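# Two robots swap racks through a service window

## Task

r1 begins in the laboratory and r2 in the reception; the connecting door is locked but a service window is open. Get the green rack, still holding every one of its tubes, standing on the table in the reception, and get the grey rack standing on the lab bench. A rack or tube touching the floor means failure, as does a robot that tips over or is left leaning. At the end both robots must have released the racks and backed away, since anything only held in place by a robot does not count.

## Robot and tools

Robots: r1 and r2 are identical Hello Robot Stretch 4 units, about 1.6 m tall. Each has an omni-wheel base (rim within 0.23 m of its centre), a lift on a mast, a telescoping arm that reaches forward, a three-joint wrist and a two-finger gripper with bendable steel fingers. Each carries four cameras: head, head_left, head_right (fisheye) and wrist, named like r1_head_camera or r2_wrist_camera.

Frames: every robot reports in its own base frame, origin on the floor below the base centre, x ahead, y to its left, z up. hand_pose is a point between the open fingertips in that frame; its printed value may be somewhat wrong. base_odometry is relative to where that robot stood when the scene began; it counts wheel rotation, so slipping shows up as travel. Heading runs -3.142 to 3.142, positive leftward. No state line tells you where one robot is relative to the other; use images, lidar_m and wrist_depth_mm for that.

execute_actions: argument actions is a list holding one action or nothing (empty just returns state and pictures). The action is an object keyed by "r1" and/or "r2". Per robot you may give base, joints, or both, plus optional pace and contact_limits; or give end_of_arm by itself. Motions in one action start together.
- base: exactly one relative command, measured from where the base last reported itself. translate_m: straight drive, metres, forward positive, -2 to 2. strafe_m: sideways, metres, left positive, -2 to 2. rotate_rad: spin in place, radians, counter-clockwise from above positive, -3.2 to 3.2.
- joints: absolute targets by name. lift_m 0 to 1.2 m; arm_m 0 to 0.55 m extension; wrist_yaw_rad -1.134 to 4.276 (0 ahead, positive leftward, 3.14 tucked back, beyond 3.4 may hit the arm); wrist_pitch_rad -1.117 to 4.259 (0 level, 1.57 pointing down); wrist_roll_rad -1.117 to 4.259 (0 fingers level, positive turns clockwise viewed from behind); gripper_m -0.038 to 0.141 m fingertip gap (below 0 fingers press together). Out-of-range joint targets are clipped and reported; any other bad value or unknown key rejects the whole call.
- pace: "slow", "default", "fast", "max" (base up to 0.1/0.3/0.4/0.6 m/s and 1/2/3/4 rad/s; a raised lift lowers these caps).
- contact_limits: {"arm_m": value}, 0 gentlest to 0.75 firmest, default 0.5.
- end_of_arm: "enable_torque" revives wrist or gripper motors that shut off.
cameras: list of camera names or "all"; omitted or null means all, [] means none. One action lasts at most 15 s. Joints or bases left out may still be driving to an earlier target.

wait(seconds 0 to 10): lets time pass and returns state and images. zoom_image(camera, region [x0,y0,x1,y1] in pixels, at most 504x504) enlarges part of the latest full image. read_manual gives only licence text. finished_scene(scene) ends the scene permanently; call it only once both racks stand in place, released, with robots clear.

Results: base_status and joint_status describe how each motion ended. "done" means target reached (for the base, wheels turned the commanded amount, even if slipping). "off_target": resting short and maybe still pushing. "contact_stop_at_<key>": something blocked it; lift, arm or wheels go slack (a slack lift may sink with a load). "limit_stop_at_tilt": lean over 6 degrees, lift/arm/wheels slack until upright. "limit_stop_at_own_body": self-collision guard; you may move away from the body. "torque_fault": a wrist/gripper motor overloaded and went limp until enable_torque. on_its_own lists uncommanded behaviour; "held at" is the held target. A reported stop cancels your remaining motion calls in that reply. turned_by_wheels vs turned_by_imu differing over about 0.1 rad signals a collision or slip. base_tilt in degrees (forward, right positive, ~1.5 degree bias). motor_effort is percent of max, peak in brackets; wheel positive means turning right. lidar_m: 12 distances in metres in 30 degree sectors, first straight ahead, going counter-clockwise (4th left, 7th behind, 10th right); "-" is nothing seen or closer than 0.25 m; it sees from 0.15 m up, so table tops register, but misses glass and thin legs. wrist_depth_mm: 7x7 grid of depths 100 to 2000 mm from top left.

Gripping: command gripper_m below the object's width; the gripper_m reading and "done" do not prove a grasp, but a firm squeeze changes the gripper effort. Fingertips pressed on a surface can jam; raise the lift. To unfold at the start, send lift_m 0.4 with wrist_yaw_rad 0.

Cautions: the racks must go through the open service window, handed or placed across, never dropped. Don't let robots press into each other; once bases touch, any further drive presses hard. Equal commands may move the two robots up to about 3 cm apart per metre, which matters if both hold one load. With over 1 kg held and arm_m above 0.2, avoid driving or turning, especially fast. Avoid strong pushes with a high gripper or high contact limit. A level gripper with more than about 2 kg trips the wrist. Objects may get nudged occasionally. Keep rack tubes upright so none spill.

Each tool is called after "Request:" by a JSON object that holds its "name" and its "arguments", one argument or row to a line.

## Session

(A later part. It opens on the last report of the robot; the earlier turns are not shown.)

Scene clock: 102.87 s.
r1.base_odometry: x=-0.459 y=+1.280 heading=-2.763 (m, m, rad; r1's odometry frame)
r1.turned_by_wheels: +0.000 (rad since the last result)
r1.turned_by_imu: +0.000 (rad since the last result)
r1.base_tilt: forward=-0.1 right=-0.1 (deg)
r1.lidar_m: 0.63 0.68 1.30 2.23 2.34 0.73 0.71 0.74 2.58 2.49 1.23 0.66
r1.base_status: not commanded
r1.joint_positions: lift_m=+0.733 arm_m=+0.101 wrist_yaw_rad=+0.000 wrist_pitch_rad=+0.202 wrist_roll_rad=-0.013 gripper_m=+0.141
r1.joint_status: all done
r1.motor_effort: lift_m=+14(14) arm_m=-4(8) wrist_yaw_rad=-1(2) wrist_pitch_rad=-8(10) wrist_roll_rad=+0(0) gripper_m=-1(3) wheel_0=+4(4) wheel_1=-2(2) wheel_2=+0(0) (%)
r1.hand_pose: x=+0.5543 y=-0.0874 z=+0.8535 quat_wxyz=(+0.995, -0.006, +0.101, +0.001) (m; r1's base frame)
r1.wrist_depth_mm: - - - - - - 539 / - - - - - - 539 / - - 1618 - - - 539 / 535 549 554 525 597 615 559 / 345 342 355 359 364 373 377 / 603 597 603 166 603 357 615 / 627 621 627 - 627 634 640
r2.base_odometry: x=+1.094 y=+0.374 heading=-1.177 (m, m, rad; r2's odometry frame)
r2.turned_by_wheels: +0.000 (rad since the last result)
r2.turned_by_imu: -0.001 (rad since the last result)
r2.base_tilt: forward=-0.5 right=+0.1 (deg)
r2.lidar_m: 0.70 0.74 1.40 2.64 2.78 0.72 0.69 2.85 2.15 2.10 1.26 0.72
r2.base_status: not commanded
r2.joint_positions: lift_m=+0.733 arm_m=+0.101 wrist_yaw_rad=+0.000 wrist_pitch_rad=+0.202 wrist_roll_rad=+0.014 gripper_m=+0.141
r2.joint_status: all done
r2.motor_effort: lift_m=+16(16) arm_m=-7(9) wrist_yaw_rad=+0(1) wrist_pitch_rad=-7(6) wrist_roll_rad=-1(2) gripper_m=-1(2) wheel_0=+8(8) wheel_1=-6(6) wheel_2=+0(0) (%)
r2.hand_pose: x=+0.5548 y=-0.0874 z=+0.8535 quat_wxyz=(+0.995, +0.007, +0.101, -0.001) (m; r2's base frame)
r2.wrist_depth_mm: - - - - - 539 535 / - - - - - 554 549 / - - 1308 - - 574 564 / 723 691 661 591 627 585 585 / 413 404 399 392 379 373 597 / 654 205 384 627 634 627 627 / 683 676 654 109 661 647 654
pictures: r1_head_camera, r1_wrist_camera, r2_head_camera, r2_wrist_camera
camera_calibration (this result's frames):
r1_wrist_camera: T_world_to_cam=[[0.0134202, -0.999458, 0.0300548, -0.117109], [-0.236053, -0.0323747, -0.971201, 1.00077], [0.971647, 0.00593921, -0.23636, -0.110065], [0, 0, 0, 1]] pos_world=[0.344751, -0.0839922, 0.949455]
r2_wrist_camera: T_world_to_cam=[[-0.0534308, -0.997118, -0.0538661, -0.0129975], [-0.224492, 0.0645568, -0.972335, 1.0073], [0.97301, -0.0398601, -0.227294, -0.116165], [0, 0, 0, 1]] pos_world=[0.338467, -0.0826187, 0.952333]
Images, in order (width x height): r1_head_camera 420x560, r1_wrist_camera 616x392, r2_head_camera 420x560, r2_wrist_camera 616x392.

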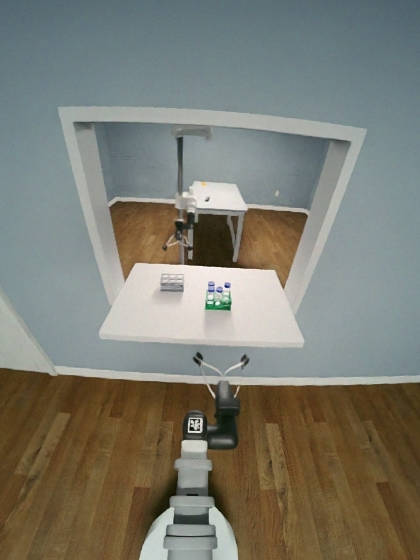

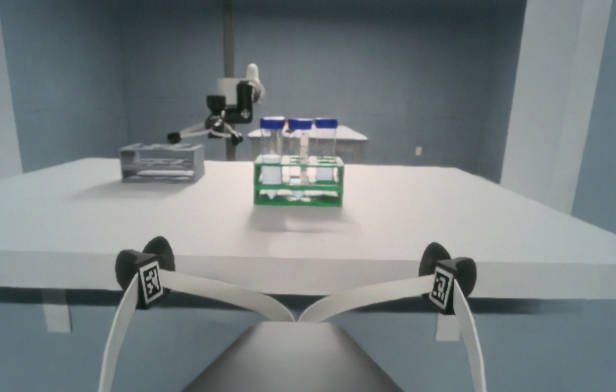

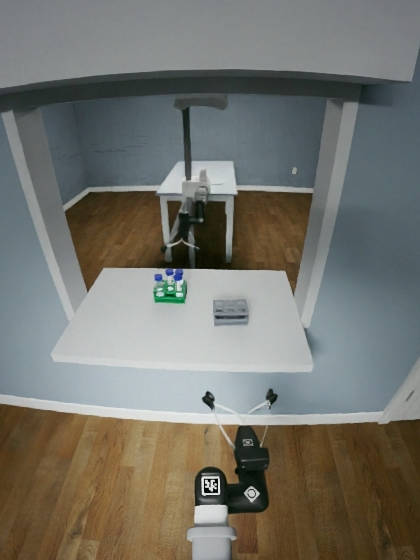

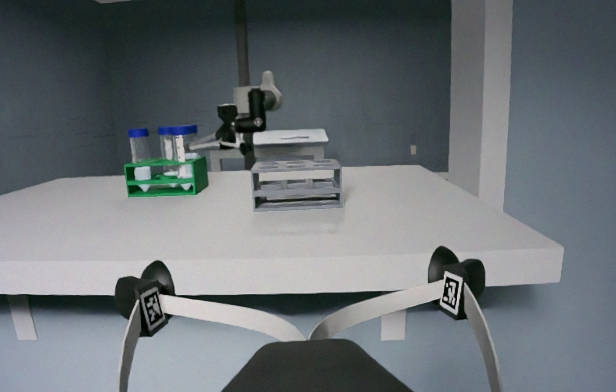

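Request:
{"name": "execute_actions", "arguments": {
  "actions": [
    {"r1":{"base":{"strafe_m":0.21},"pace":"slow"},"r2":{"base":{"strafe_m":0.205},"pace":"slow"}}
  ],
  "cameras": []
}}

Request:
{"name": "execute_actions", "arguments": {
  "actions": [
    {"r1":{"joints":{"arm_m":0.36},"pace":"slow"},"r2":{"joints":{"arm_m":0.25},"pace":"slow"}}
  ],
  "cameras": ["r1_wrist_camera","r2_wrist_camera"]
}}

Scene clock: 108.13 s.
r1.base_odometry: x=-0.381 y=+1.085 heading=-2.762 (m, m, rad; r1's odometry frame)
r1.turned_by_wheels: +0.000 (rad since the last result)
r1.turned_by_imu: +0.000 (rad since the last result)
r1.base_tilt: forward=-0.1 right=+0.0 (deg)
r1.lidar_m: 0.65 0.69 1.21 2.01 2.11 2.92 0.70 0.72 2.77 2.70 0.98 0.66
r1.base_status: done
r1.joint_positions: lift_m=+0.733 arm_m=+0.101 wrist_yaw_rad=+0.000 wrist_pitch_rad=+0.202 wrist_roll_rad=-0.013 gripper_m=+0.141
r1.joint_status: not commanded
r1.motor_effort: lift_m=+14(15) arm_m=-4(4) wrist_yaw_rad=-1(1) wrist_pitch_rad=-9(8) wrist_roll_rad=+0(1) gripper_m=+1(1) wheel_0=-3(8) wheel_1=+4(7) wheel_2=+0(0) (%)
r1.hand_pose: x=+0.5543 y=-0.0874 z=+0.8535 quat_wxyz=(+0.995, -0.006, +0.101, +0.001) (m; r1's base frame)
r1.wrist_depth_mm: 504 - - - - - - / 521 - - - - - - / 539 - - - - - - / 554 544 559 574 530 554 640 / 349 347 351 359 366 373 377 / 603 603 597 166 609 609 615 / 634 634 621 - 634 634 647
r2.base_odometry: x=+1.283 y=+0.452 heading=-1.177 (m, m, rad; r2's odometry frame)
r2.turned_by_wheels: +0.000 (rad since the last result)
r2.turned_by_imu: -0.001 (rad since the last result)
r2.base_tilt: forward=-0.4 right=+0.1 (deg)
r2.lidar_m: 0.70 0.75 1.41 2.43 2.58 0.69 0.68 0.72 2.36 2.29 1.26 0.73
r2.base_status: done
r2.joint_positions: lift_m=+0.733 arm_m=+0.101 wrist_yaw_rad=+0.000 wrist_pitch_rad=+0.202 wrist_roll_rad=+0.014 gripper_m=+0.141
r2.joint_status: not commanded
r2.motor_effort: lift_m=+16(16) arm_m=-7(7) wrist_yaw_rad=+1(1) wrist_pitch_rad=-7(7) wrist_roll_rad=+0(2) gripper_m=-2(0) wheel_0=-7(13) wheel_1=+7(7) wheel_2=+0(1) (%)
r2.hand_pose: x=+0.5548 y=-0.0874 z=+0.8535 quat_wxyz=(+0.995, +0.007, +0.101, -0.001) (m; r2's base frame)
r2.wrist_depth_mm: 661 - - - - - - / 661 - - - - - 676 / 661 - - - - - 691 / 627 707 676 647 554 574 580 / 415 407 399 394 392 387 389 / 668 206 402 647 647 634 640 / 691 676 676 109 661 661 668
pictures: none
No camera images: the call's "cameras" was empty. Leave "cameras" out to get every camera's image.

Scene clock: 112.00 s.
r1.base_odometry: x=-0.381 y=+1.085 heading=-2.762 (m, m, rad; r1's odometry frame)
r1.turned_by_wheels: +0.000 (rad since the last result)
r1.turned_by_imu: +0.000 (rad since the last result)
r1.base_tilt: forward=-0.1 right=+0.0 (deg)
r1.lidar_m: 0.65 0.68 1.23 2.01 2.10 2.91 0.71 0.71 2.74 2.68 0.95 0.67
r1.base_status: not commanded
r1.joint_positions: lift_m=+0.733 arm_m=+0.359 wrist_yaw_rad=+0.000 wrist_pitch_rad=+0.202 wrist_roll_rad=-0.013 gripper_m=+0.141
r1.joint_status: all done
r1.motor_effort: lift_m=+14(14) arm_m=+4(6) wrist_yaw_rad=-2(2) wrist_pitch_rad=-8(7) wrist_roll_rad=+0(0) gripper_m=+0(1) wheel_0=-3(3) wheel_1=+3(3) wheel_2=+0(0) (%)
r1.hand_pose: x=+0.8127 y=-0.0874 z=+0.8535 quat_wxyz=(+0.995, -0.006, +0.101, +0.001) (m; r1's base frame)
r1.wrist_depth_mm: - - - - - - - / - - - - - - - / - - - - 878 - - / 433 544 439 466 585 345 634 / 336 317 347 359 359 279 291 / 246 227 231 165 237 249 266 / 194 197 208 - 212 204 206
r2.base_odometry: x=+1.283 y=+0.452 heading=-1.177 (m, m, rad; r2's odometry frame)
r2.turned_by_wheels: +0.000 (rad since the last result)
r2.turned_by_imu: -0.001 (rad since the last result)
r2.base_tilt: forward=-0.4 right=+0.0 (deg)
r2.lidar_m: 0.71 0.75 1.42 2.43 2.59 0.70 0.69 0.73 2.37 2.30 1.25 0.73
r2.base_status: not commanded
r2.joint_positions: lift_m=+0.733 arm_m=+0.249 wrist_yaw_rad=+0.000 wrist_pitch_rad=+0.202 wrist_roll_rad=+0.014 gripper_m=+0.141
r2.joint_status: all done
r2.motor_effort: lift_m=+16(16) arm_m=+7(8) wrist_yaw_rad=+2(1) wrist_pitch_rad=-4(7) wrist_roll_rad=-1(1) gripper_m=-1(2) wheel_0=-7(7) wheel_1=+6(6) wheel_2=+0(0) (%)
r2.hand_pose: x=+0.7022 y=-0.0874 z=+0.8535 quat_wxyz=(+0.995, +0.007, +0.101, -0.001) (m; r2's base frame)
r2.wrist_depth_mm: - - - - - - - / - - - - 1464 - - / - - - - 904 - - / 634 691 591 564 554 455 569 / 413 404 397 389 379 366 357 / 286 205 253 278 246 243 258 / 255 252 251 109 245 245 247
pictures: r1_wrist_camera, r2_wrist_camera
camera_calibration (this result's frames):
r1_wrist_camera: T_world_to_cam=[[0.0134346, -0.999458, 0.0300553, -0.120586], [-0.236027, -0.0323784, -0.971207, 1.06177], [0.971654, 0.00595391, -0.236334, -0.361226], [0, 0, 0, 1]] pos_world=[0.603214, -0.0839911, 0.949457]
r2_wrist_camera: T_world_to_cam=[[-0.053346, -0.997122, -0.0538662, -0.00515569], [-0.224497, 0.0645378, -0.972335, 1.0404], [0.973013, -0.0397773, -0.227294, -0.259618], [0, 0, 0, 1]] pos_world=[0.485904, -0.082613, 0.952333]
Images, in order (width x height): r1_wrist_camera 616x392, r2_wrist_camera 616x392.

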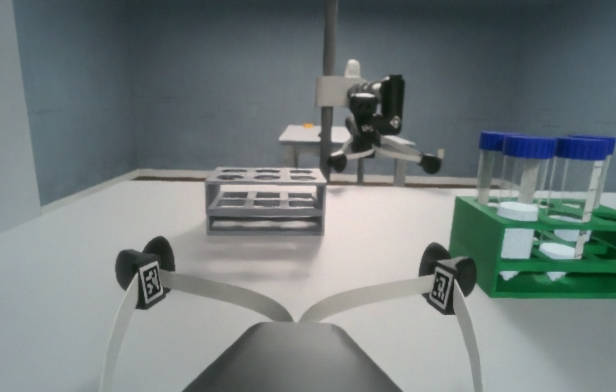

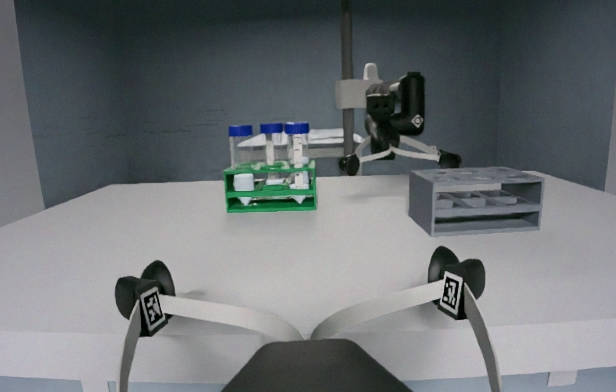

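Request:
{"name": "execute_actions", "arguments": {
  "actions": [
    {"r1":{"base":{"strafe_m":0.035},"pace":"slow"},"r2":{"base":{"strafe_m":0.04},"pace":"slow"}}
  ],
  "cameras": []
}}

Request:
{"name": "execute_actions", "arguments": {
  "actions": [
    {"r1":{"base":{"translate_m":0.08},"joints":{"arm_m":0.44},"pace":"slow"},"r2":{"base":{"translate_m":0.1},"pace":"slow"}}
  ],
  "cameras": ["r1_wrist_camera","r2_wrist_camera"]
}}

Scene clock: 114.93 s.
r1.base_odometry: x=-0.368 y=+1.053 heading=-2.763 (m, m, rad; r1's odometry frame)
r1.turned_by_wheels: +0.000 (rad since the last result)
r1.turned_by_imu: -0.001 (rad since the last result)
r1.base_tilt: forward=+0.0 right=+0.1 (deg)
r1.lidar_m: 0.66 0.72 1.23 1.97 2.08 2.86 0.68 0.71 2.83 2.73 0.93 0.67
r1.base_status: done
r1.joint_positions: lift_m=+0.733 arm_m=+0.359 wrist_yaw_rad=+0.000 wrist_pitch_rad=+0.202 wrist_roll_rad=-0.013 gripper_m=+0.141
r1.joint_status: not commanded
r1.motor_effort: lift_m=+14(15) arm_m=+4(4) wrist_yaw_rad=-2(2) wrist_pitch_rad=-9(9) wrist_roll_rad=+0(0) gripper_m=-1(0) wheel_0=-5(8) wheel_1=+1(6) wheel_2=+0(0) (%)
r1.hand_pose: x=+0.8127 y=-0.0874 z=+0.8535 quat_wxyz=(+0.995, -0.006, +0.101, +0.001) (m; r1's base frame)
r1.wrist_depth_mm: - - - - - - - / 389 - - - 1308 - - / 397 - - - 891 - - / 392 544 504 439 585 597 627 / 338 319 349 357 364 317 279 / 247 228 230 166 236 251 266 / 195 197 208 - 212 206 207
r2.base_odometry: x=+1.320 y=+0.468 heading=-1.177 (m, m, rad; r2's odometry frame)
r2.turned_by_wheels: +0.000 (rad since the last result)
r2.turned_by_imu: -0.001 (rad since the last result)
r2.base_tilt: forward=-0.5 right=+0.1 (deg)
r2.lidar_m: 0.70 0.75 1.43 2.39 2.53 0.70 0.67 0.73 2.41 2.33 1.24 0.74
r2.base_status: done
r2.joint_positions: lift_m=+0.733 arm_m=+0.249 wrist_yaw_rad=+0.000 wrist_pitch_rad=+0.202 wrist_roll_rad=+0.014 gripper_m=+0.141
r2.joint_status: not commanded
r2.motor_effort: lift_m=+16(16) arm_m=+8(8) wrist_yaw_rad=+0(1) wrist_pitch_rad=-5(6) wrist_roll_rad=-1(0) gripper_m=-1(1) wheel_0=-8(15) wheel_1=+5(5) wheel_2=+0(1) (%)
r2.hand_pose: x=+0.7022 y=-0.0874 z=+0.8535 quat_wxyz=(+0.995, +0.007, +0.101, -0.001) (m; r2's base frame)
r2.wrist_depth_mm: - - - - - - - / - - - - 1464 - - / - - - - 1537 - - / 554 691 661 564 615 459 442 / 410 407 402 389 379 362 355 / 286 204 252 278 246 245 258 / 258 254 253 109 250 249 250
pictures: none
No camera images: the call's "cameras" was empty. Leave "cameras" out to get every camera's image.

Scene clock: 117.23 s.
r1.base_odometry: x=-0.442 y=+1.023 heading=-2.762 (m, m, rad; r1's odometry frame)
r1.turned_by_wheels: +0.000 (rad since the last result)
r1.turned_by_imu: +0.000 (rad since the last result)
r1.base_tilt: forward=+0.0 right=+0.1 (deg)
r1.lidar_m: 0.57 0.61 1.15 1.98 2.07 2.87 0.78 0.78 2.81 2.75 0.84 0.59
r1.base_status: done
r1.joint_positions: lift_m=+0.733 arm_m=+0.439 wrist_yaw_rad=+0.000 wrist_pitch_rad=+0.202 wrist_roll_rad=-0.013 gripper_m=+0.141
r1.joint_status: all done
r1.motor_effort: lift_m=+15(14) arm_m=+4(5) wrist_yaw_rad=-2(2) wrist_pitch_rad=-7(7) wrist_roll_rad=+0(0) gripper_m=-1(1) wheel_0=+3(6) wheel_1=+2(6) wheel_2=-1(7) (%)
r1.hand_pose: x=+0.8927 y=-0.0874 z=+0.8535 quat_wxyz=(+0.995, -0.006, +0.101, +0.001) (m; r1's base frame)
r1.wrist_depth_mm: - - - - - - - / - - - - 1098 - - / - - - - 1808 654 - / - - - - 1863 - - / 336 317 273 277 277 366 373 / 247 227 229 165 236 250 265 / 195 196 208 - 213 204 206
r2.base_odometry: x=+1.358 y=+0.375 heading=-1.177 (m, m, rad; r2's odometry frame)
r2.turned_by_wheels: +0.001 (rad since the last result)
r2.turned_by_imu: +0.000 (rad since the last result)
r2.base_tilt: forward=-0.4 right=+0.1 (deg)
r2.lidar_m: 0.61 0.67 1.29 2.38 2.53 0.79 0.78 0.83 2.39 2.35 1.13 0.64
r2.base_status: done
r2.joint_positions: lift_m=+0.733 arm_m=+0.249 wrist_yaw_rad=+0.000 wrist_pitch_rad=+0.202 wrist_roll_rad=+0.014 gripper_m=+0.141
r2.joint_status: not commanded
r2.motor_effort: lift_m=+16(16) arm_m=+7(7) wrist_yaw_rad=+1(1) wrist_pitch_rad=-6(6) wrist_roll_rad=-2(1) gripper_m=-1(0) wheel_0=+6(7) wheel_1=+6(8) wheel_2=-4(8) (%)
r2.hand_pose: x=+0.7022 y=-0.0874 z=+0.8535 quat_wxyz=(+0.995, +0.007, +0.101, -0.001) (m; r2's base frame)
r2.wrist_depth_mm: - - - - - - - / - - - - 1308 647 - / - - - - - 597 - / - 699 591 484 609 410 397 / 407 404 397 389 377 330 320 / 285 204 253 277 246 239 258 / 222 217 226 109 219 208 209
pictures: r1_wrist_camera, r2_wrist_camera
camera_calibration (this result's frames):
r1_wrist_camera: T_world_to_cam=[[0.0134493, -0.999458, 0.0300552, -0.121669], [-0.236025, -0.0323817, -0.971207, 1.08066], [0.971654, 0.00596825, -0.236333, -0.438966], [0, 0, 0, 1]] pos_world=[0.683222, -0.0839901, 0.949457]
r2_wrist_camera: T_world_to_cam=[[-0.0533462, -0.997122, -0.053866, -0.0051548], [-0.224498, 0.0645377, -0.972335, 1.04041], [0.973013, -0.0397776, -0.227294, -0.259635], [0, 0, 0, 1]] pos_world=[0.485922, -0.082613, 0.952333]
Images, in order (width x height): r1_wrist_camera 616x392, r2_wrist_camera 616x392.

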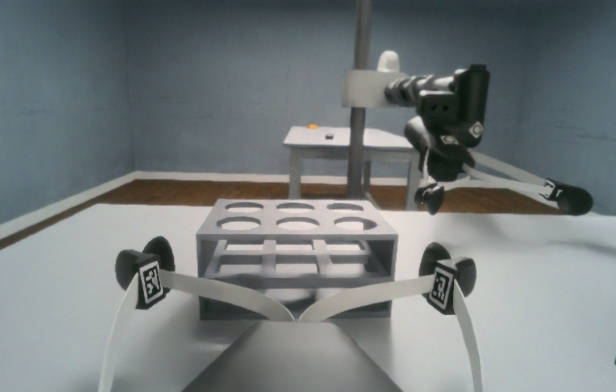

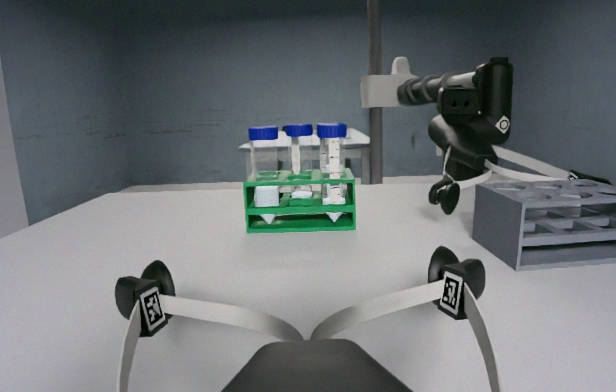

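Request:
{"name": "execute_actions", "arguments": {
  "actions": [
    {"r1":{"joints":{"arm_m":0.53},"pace":"slow"},"r2":{"joints":{"arm_m":0.1}}}
  ],
  "cameras": ["r1_wrist_camera"]
}}

Request:
{"name": "execute_actions", "arguments": {
  "actions": [
    {"r1":{"joints":{"gripper_m":0.08},"pace":"slow"}}
  ],
  "cameras": []
}}

Request:
{"name": "execute_actions", "arguments": {
  "actions": [
    {"r1":{"joints":{"lift_m":0.78},"pace":"slow"}}
  ],
  "cameras": ["r1_wrist_camera"]
}}

Scene clock: 120.90 s.
r1.base_odometry: x=-0.442 y=+1.023 heading=-2.762 (m, m, rad; r1's odometry frame)
r1.turned_by_wheels: +0.000 (rad since the last result)
r1.turned_by_imu: +0.000 (rad since the last result)
r1.base_tilt: forward=-0.1 right=+0.1 (deg)
r1.lidar_m: 0.57 0.60 1.14 1.94 2.08 2.90 0.76 0.82 2.82 2.73 0.84 0.60
r1.base_status: not commanded
r1.joint_positions: lift_m=+0.733 arm_m=+0.529 wrist_yaw_rad=+0.000 wrist_pitch_rad=+0.202 wrist_roll_rad=-0.013 gripper_m=+0.141
r1.joint_status: all done
r1.motor_effort: lift_m=+14(15) arm_m=+4(8) wrist_yaw_rad=-2(1) wrist_pitch_rad=-8(9) wrist_roll_rad=+0(0) gripper_m=-1(3) wheel_0=+3(3) wheel_1=+2(2) wheel_2=-1(1) (%)
r1.hand_pose: x=+0.9827 y=-0.0874 z=+0.8535 quat_wxyz=(+0.995, -0.006, +0.101, +0.001) (m; r1's base frame)
r1.wrist_depth_mm: - - - - - - - / - - - - 976 - - / - - - - 1025 - - / - - - - - - - / 334 298 224 236 229 366 375 / 247 226 195 196 202 250 266 / 194 196 199 - 204 204 206
r2.base_odometry: x=+1.358 y=+0.375 heading=-1.177 (m, m, rad; r2's odometry frame)
r2.turned_by_wheels: +0.000 (rad since the last result)
r2.turned_by_imu: -0.001 (rad since the last result)
r2.base_tilt: forward=-0.5 right=+0.0 (deg)
r2.lidar_m: 0.61 0.65 1.28 2.39 2.54 0.81 0.78 0.83 2.40 2.33 1.13 0.63
r2.base_status: not commanded
r2.joint_positions: lift_m=+0.733 arm_m=+0.101 wrist_yaw_rad=+0.000 wrist_pitch_rad=+0.202 wrist_roll_rad=+0.014 gripper_m=+0.141
r2.joint_status: all done
r2.motor_effort: lift_m=+16(16) arm_m=-7(8) wrist_yaw_rad=+1(0) wrist_pitch_rad=-5(8) wrist_roll_rad=-1(1) gripper_m=-2(2) wheel_0=+6(6) wheel_1=+6(6) wheel_2=-4(4) (%)
r2.hand_pose: x=+0.5548 y=-0.0874 z=+0.8535 quat_wxyz=(+0.995, +0.007, +0.101, -0.001) (m; r2's base frame)
r2.wrist_depth_mm: 597 - - - - - - / 597 - - - 1430 - - / 597 - - - - 699 - / 564 707 668 597 564 455 449 / 413 407 399 392 377 368 359 / 306 205 301 296 297 290 293 / 580 569 569 109 559 554 564
pictures: r1_wrist_camera
camera_calibration (this result's frames):
r1_wrist_camera: T_world_to_cam=[[0.0134683, -0.999457, 0.0300552, -0.122893], [-0.236024, -0.0323862, -0.971207, 1.10189], [0.971654, 0.00598676, -0.236333, -0.526388], [0, 0, 0, 1]] pos_world=[0.773196, -0.0839887, 0.949457]
Images, in order (width x height): r1_wrist_camera 616x392.

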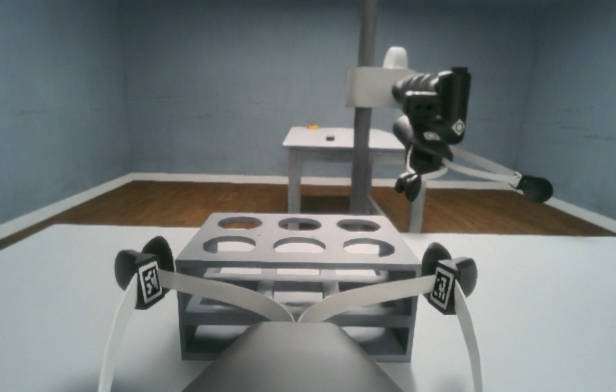

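Scene clock: 124.10 s.
r1.base_odometry: x=-0.442 y=+1.023 heading=-2.762 (m, m, rad; r1's odometry frame)
r1.turned_by_wheels: +0.000 (rad since the last result)
r1.turned_by_imu: +0.000 (rad since the last result)
r1.base_tilt: forward=-0.1 right=+0.0 (deg)
r1.lidar_m: 0.56 0.62 1.10 1.98 2.08 2.87 0.78 0.81 2.81 2.74 0.83 0.59
r1.base_status: not commanded
r1.joint_positions: lift_m=+0.733 arm_m=+0.529 wrist_yaw_rad=+0.000 wrist_pitch_rad=+0.204 wrist_roll_rad=-0.013 gripper_m=+0.081
r1.joint_status: all done
r1.motor_effort: lift_m=+14(15) arm_m=+4(4) wrist_yaw_rad=-2(2) wrist_pitch_rad=-12(12) wrist_roll_rad=+0(0) gripper_m=-27(30) wheel_0=+3(3) wheel_1=+2(2) wheel_2=-1(1) (%)
r1.hand_pose: x=+0.9827 y=-0.0874 z=+0.8531 quat_wxyz=(+0.995, -0.006, +0.102, +0.001) (m; r1's base frame)
r1.wrist_depth_mm: - - - - - - - / - - - - 976 - - / - - - - 1008 - - / - - - - - - - / 334 336 215 229 216 364 370 / 245 182 186 209 187 234 264 / 192 195 196 - 198 203 204
r2.base_odometry: x=+1.358 y=+0.375 heading=-1.177 (m, m, rad; r2's odometry frame)
r2.turned_by_wheels: +0.000 (rad since the last result)
r2.turned_by_imu: -0.001 (rad since the last result)
r2.base_tilt: forward=-0.5 right=+0.0 (deg)
r2.lidar_m: 0.61 0.66 1.28 2.38 2.52 0.80 0.77 0.83 2.42 2.34 1.14 0.64
r2.base_status: not commanded
r2.joint_positions: lift_m=+0.733 arm_m=+0.101 wrist_yaw_rad=+0.000 wrist_pitch_rad=+0.202 wrist_roll_rad=+0.014 gripper_m=+0.141
r2.joint_status: not commanded
r2.motor_effort: lift_m=+16(16) arm_m=-7(7) wrist_yaw_rad=+3(1) wrist_pitch_rad=-5(8) wrist_roll_rad=+0(0) gripper_m=+0(2) wheel_0=+6(6) wheel_1=+6(6) wheel_2=-4(4) (%)
r2.hand_pose: x=+0.5548 y=-0.0874 z=+0.8535 quat_wxyz=(+0.995, +0.007, +0.101, -0.001) (m; r2's base frame)
r2.wrist_depth_mm: 597 - - - - - - / 597 - - - 1430 - - / 591 - - - - 699 - / 559 699 661 597 554 459 452 / 415 404 402 392 382 368 357 / 306 205 301 297 296 290 293 / 580 569 569 109 559 554 559
pictures: none
No camera images: the call's "cameras" was empty. Leave "cameras" out to get every camera's image.

Scene clock: 125.37 s.
r1.base_odometry: x=-0.442 y=+1.023 heading=-2.762 (m, m, rad; r1's odometry frame)
r1.turned_by_wheels: +0.000 (rad since the last result)
r1.turned_by_imu: +0.000 (rad since the last result)
r1.base_tilt: forward=-0.1 right=+0.0 (deg)
r1.lidar_m: 0.56 0.59 1.13 1.98 2.08 2.87 0.78 0.80 2.81 2.74 0.83 0.60
r1.base_status: not commanded
r1.joint_positions: lift_m=+0.780 arm_m=+0.529 wrist_yaw_rad=+0.000 wrist_pitch_rad=+0.204 wrist_roll_rad=-0.013 gripper_m=+0.081
r1.joint_status: all done
r1.motor_effort: lift_m=+22(22) arm_m=+4(4) wrist_yaw_rad=-2(2) wrist_pitch_rad=-13(12) wrist_roll_rad=+0(0) gripper_m=-27(31) wheel_0=+3(3) wheel_1=+2(2) wheel_2=-1(1) (%)
r1.hand_pose: x=+0.9826 y=-0.0874 z=+0.8994 quat_wxyz=(+0.995, -0.006, +0.102, +0.001) (m; r1's base frame)
r1.wrist_depth_mm: - - - - - - - / - - - - 1025 - - / - - - - 1008 - - / - - - - 1060 - - / - - 215 229 214 - - / 327 182 187 210 187 315 351 / 256 260 197 - 248 270 272
r2.base_odometry: x=+1.358 y=+0.375 heading=-1.177 (m, m, rad; r2's odometry frame)
r2.turned_by_wheels: +0.000 (rad since the last result)
r2.turned_by_imu: +0.000 (rad since the last result)
r2.base_tilt: forward=-0.4 right=+0.1 (deg)
r2.lidar_m: 0.61 0.65 1.27 2.38 2.55 0.80 0.78 0.83 2.42 2.34 1.14 0.63
r2.base_status: not commanded
r2.joint_positions: lift_m=+0.733 arm_m=+0.101 wrist_yaw_rad=+0.000 wrist_pitch_rad=+0.202 wrist_roll_rad=+0.014 gripper_m=+0.141
r2.joint_status: not commanded
r2.motor_effort: lift_m=+16(16) arm_m=-7(7) wrist_yaw_rad=+1(2) wrist_pitch_rad=-9(9) wrist_roll_rad=-1(1) gripper_m=-1(1) wheel_0=+6(6) wheel_1=+6(6) wheel_2=-4(4) (%)
r2.hand_pose: x=+0.5548 y=-0.0874 z=+0.8535 quat_wxyz=(+0.995, +0.007, +0.101, -0.001) (m; r2's base frame)
r2.wrist_depth_mm: 591 - - - - - - / 597 - - - 1366 691 - / 597 - - - - 559 - / 564 699 668 591 621 488 517 / 413 407 397 394 382 366 359 / 306 206 300 296 297 291 291 / 580 569 569 109 564 554 559
pictures: r1_wrist_camera
camera_calibration (this result's frames):
r1_wrist_camera: T_world_to_cam=[[0.0135129, -0.999457, 0.0300358, -0.124299], [-0.237445, -0.0323867, -0.970861, 1.14758], [0.971307, 0.00598734, -0.237754, -0.513858], [0, 0, 0, 1]] pos_world=[0.773281, -0.0839886, 0.995699]
Images, in order (width x height): r1_wrist_camera 616x392.

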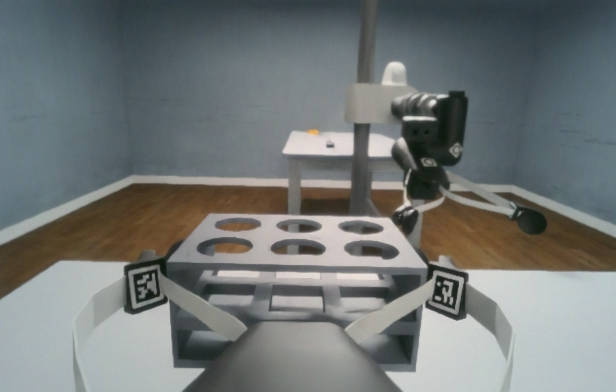

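Request:
{"name": "execute_actions", "arguments": {
  "actions": [
    {"r1":{"joints":{"arm_m":0.05,"lift_m":0.9},"pace":"slow"}}
  ],
  "cameras": []
}}

Request:
{"name": "execute_actions", "arguments": {
  "actions": [
    {"r1":{"base":{"translate_m":-0.42}},"r2":{"joints":{"arm_m":0.46},"pace":"slow"}}
  ],
  "cameras": ["r2_wrist_camera"]
}}

Scene clock: 132.80 s.
r1.base_odometry: x=-0.442 y=+1.023 heading=-2.762 (m, m, rad; r1's odometry frame)
r1.turned_by_wheels: +0.000 (rad since the last result)
r1.turned_by_imu: -0.001 (rad since the last result)
r1.base_tilt: forward=-0.1 right=+0.0 (deg)
r1.lidar_m: 0.47 0.63 1.12 1.98 2.07 2.86 0.77 0.83 2.82 2.71 0.82 0.58
r1.base_status: not commanded
r1.joint_positions: lift_m=+0.900 arm_m=+0.051 wrist_yaw_rad=+0.000 wrist_pitch_rad=+0.204 wrist_roll_rad=-0.013 gripper_m=+0.081
r1.joint_status: all done
r1.motor_effort: lift_m=+22(22) arm_m=-4(7) wrist_yaw_rad=-1(2) wrist_pitch_rad=-12(13) wrist_roll_rad=+0(0) gripper_m=-27(31) wheel_0=+3(3) wheel_1=+2(2) wheel_2=-1(1) (%)
r1.hand_pose: x=+0.5042 y=-0.0874 z=+1.0194 quat_wxyz=(+0.995, -0.006, +0.102, +0.001) (m; r1's base frame)
r1.wrist_depth_mm: 466 591 - - - - - / 488 597 - - - - - / 508 609 - - - - - / 530 609 - - - - - / 549 549 214 229 216 691 - / 569 182 185 209 187 517 585 / 591 430 197 - 407 449 455
r2.base_odometry: x=+1.358 y=+0.375 heading=-1.177 (m, m, rad; r2's odometry frame)
r2.turned_by_wheels: +0.000 (rad since the last result)
r2.turned_by_imu: -0.002 (rad since the last result)
r2.base_tilt: forward=-0.5 right=+0.1 (deg)
r2.lidar_m: 0.61 0.66 1.28 2.38 2.53 0.80 0.78 0.83 2.42 2.34 1.13 0.63
r2.base_status: not commanded
r2.joint_positions: lift_m=+0.733 arm_m=+0.101 wrist_yaw_rad=+0.000 wrist_pitch_rad=+0.202 wrist_roll_rad=+0.014 gripper_m=+0.141
r2.joint_status: not commanded
r2.motor_effort: lift_m=+16(16) arm_m=-7(7) wrist_yaw_rad=+2(2) wrist_pitch_rad=-6(8) wrist_roll_rad=-1(1) gripper_m=-1(1) wheel_0=+6(6) wheel_1=+6(6) wheel_2=-4(4) (%)
r2.hand_pose: x=+0.5548 y=-0.0874 z=+0.8535 quat_wxyz=(+0.995, +0.007, +0.101, -0.001) (m; r2's base frame)
r2.wrist_depth_mm: 591 - - - 1366 - - / 597 - - - 1430 - - / 597 - - - - - - / 564 707 661 591 621 591 580 / 413 410 402 389 379 368 359 / 304 205 300 296 296 290 293 / 574 569 564 109 564 559 559
pictures: none
No camera images: the call's "cameras" was empty. Leave "cameras" out to get every camera's image.

Scene clock: 137.67 s.
r1.base_odometry: x=-0.052 y=+1.179 heading=-2.763 (m, m, rad; r1's odometry frame)
r1.turned_by_wheels: -0.001 (rad since the last result)
r1.turned_by_imu: +0.000 (rad since the last result)
r1.base_tilt: forward=-0.1 right=+0.1 (deg)
r1.lidar_m: 0.47 1.25 1.73 1.99 2.09 2.90 0.38 0.42 0.58 2.71 1.71 1.04
r1.base_status: done
r1.joint_positions: lift_m=+0.900 arm_m=+0.051 wrist_yaw_rad=+0.000 wrist_pitch_rad=+0.204 wrist_roll_rad=-0.013 gripper_m=+0.081
r1.joint_status: not commanded
r1.motor_effort: lift_m=+22(22) arm_m=-4(4) wrist_yaw_rad=-2(3) wrist_pitch_rad=-14(13) wrist_roll_rad=+0(0) gripper_m=-28(31) wheel_0=-3(7) wheel_1=-3(7) wheel_2=-2(11) (%)
r1.hand_pose: x=+0.5041 y=-0.0874 z=+1.0194 quat_wxyz=(+0.995, -0.006, +0.102, +0.001) (m; r1's base frame)
r1.wrist_depth_mm: 854 866 - - - - 878 / 904 904 - - - - 917 / 946 917 - - - - 931 / 946 946 1078 1255 1078 1205 960 / 960 976 215 229 216 809 866 / 991 184 186 210 187 1042 1042 / 1098 1078 196 - 1060 1098 1098
r2.base_odometry: x=+1.358 y=+0.375 heading=-1.177 (m, m, rad; r2's odometry frame)
r2.turned_by_wheels: +0.000 (rad since the last result)
r2.turned_by_imu: -0.002 (rad since the last result)
r2.base_tilt: forward=-0.4 right=+0.0 (deg)
r2.lidar_m: 0.61 0.67 1.28 2.39 2.54 0.80 0.78 0.85 2.41 2.34 1.13 0.62
r2.base_status: not commanded
r2.joint_positions: lift_m=+0.733 arm_m=+0.459 wrist_yaw_rad=+0.000 wrist_pitch_rad=+0.202 wrist_roll_rad=+0.014 gripper_m=+0.141
r2.joint_status: all done
r2.motor_effort: lift_m=+16(16) arm_m=+7(9) wrist_yaw_rad=+2(2) wrist_pitch_rad=-6(7) wrist_roll_rad=-1(1) gripper_m=-1(1) wheel_0=+6(6) wheel_1=+6(6) wheel_2=-4(4) (%)
r2.hand_pose: x=+0.9122 y=-0.0874 z=+0.8535 quat_wxyz=(+0.995, +0.007, +0.101, -0.001) (m; r2's base frame)
r2.wrist_depth_mm: - - - - 1499 - - / - - - - 1499 - - / - - - 1983 - - - / - - - - - - - / 410 402 268 273 259 364 355 / 285 205 244 243 241 238 258 / 222 216 226 109 219 208 209
pictures: r2_wrist_camera
camera_calibration (this result's frames):
r2_wrist_camera: T_world_to_cam=[[-0.053346, -0.997122, -0.0538662, 0.00604698], [-0.224497, 0.0645378, -0.972335, 1.08755], [0.973013, -0.0397773, -0.227294, -0.463951], [0, 0, 0, 1]] pos_world=[0.695904, -0.082613, 0.952333]
Images, in order (width x height): r2_wrist_camera 616x392.

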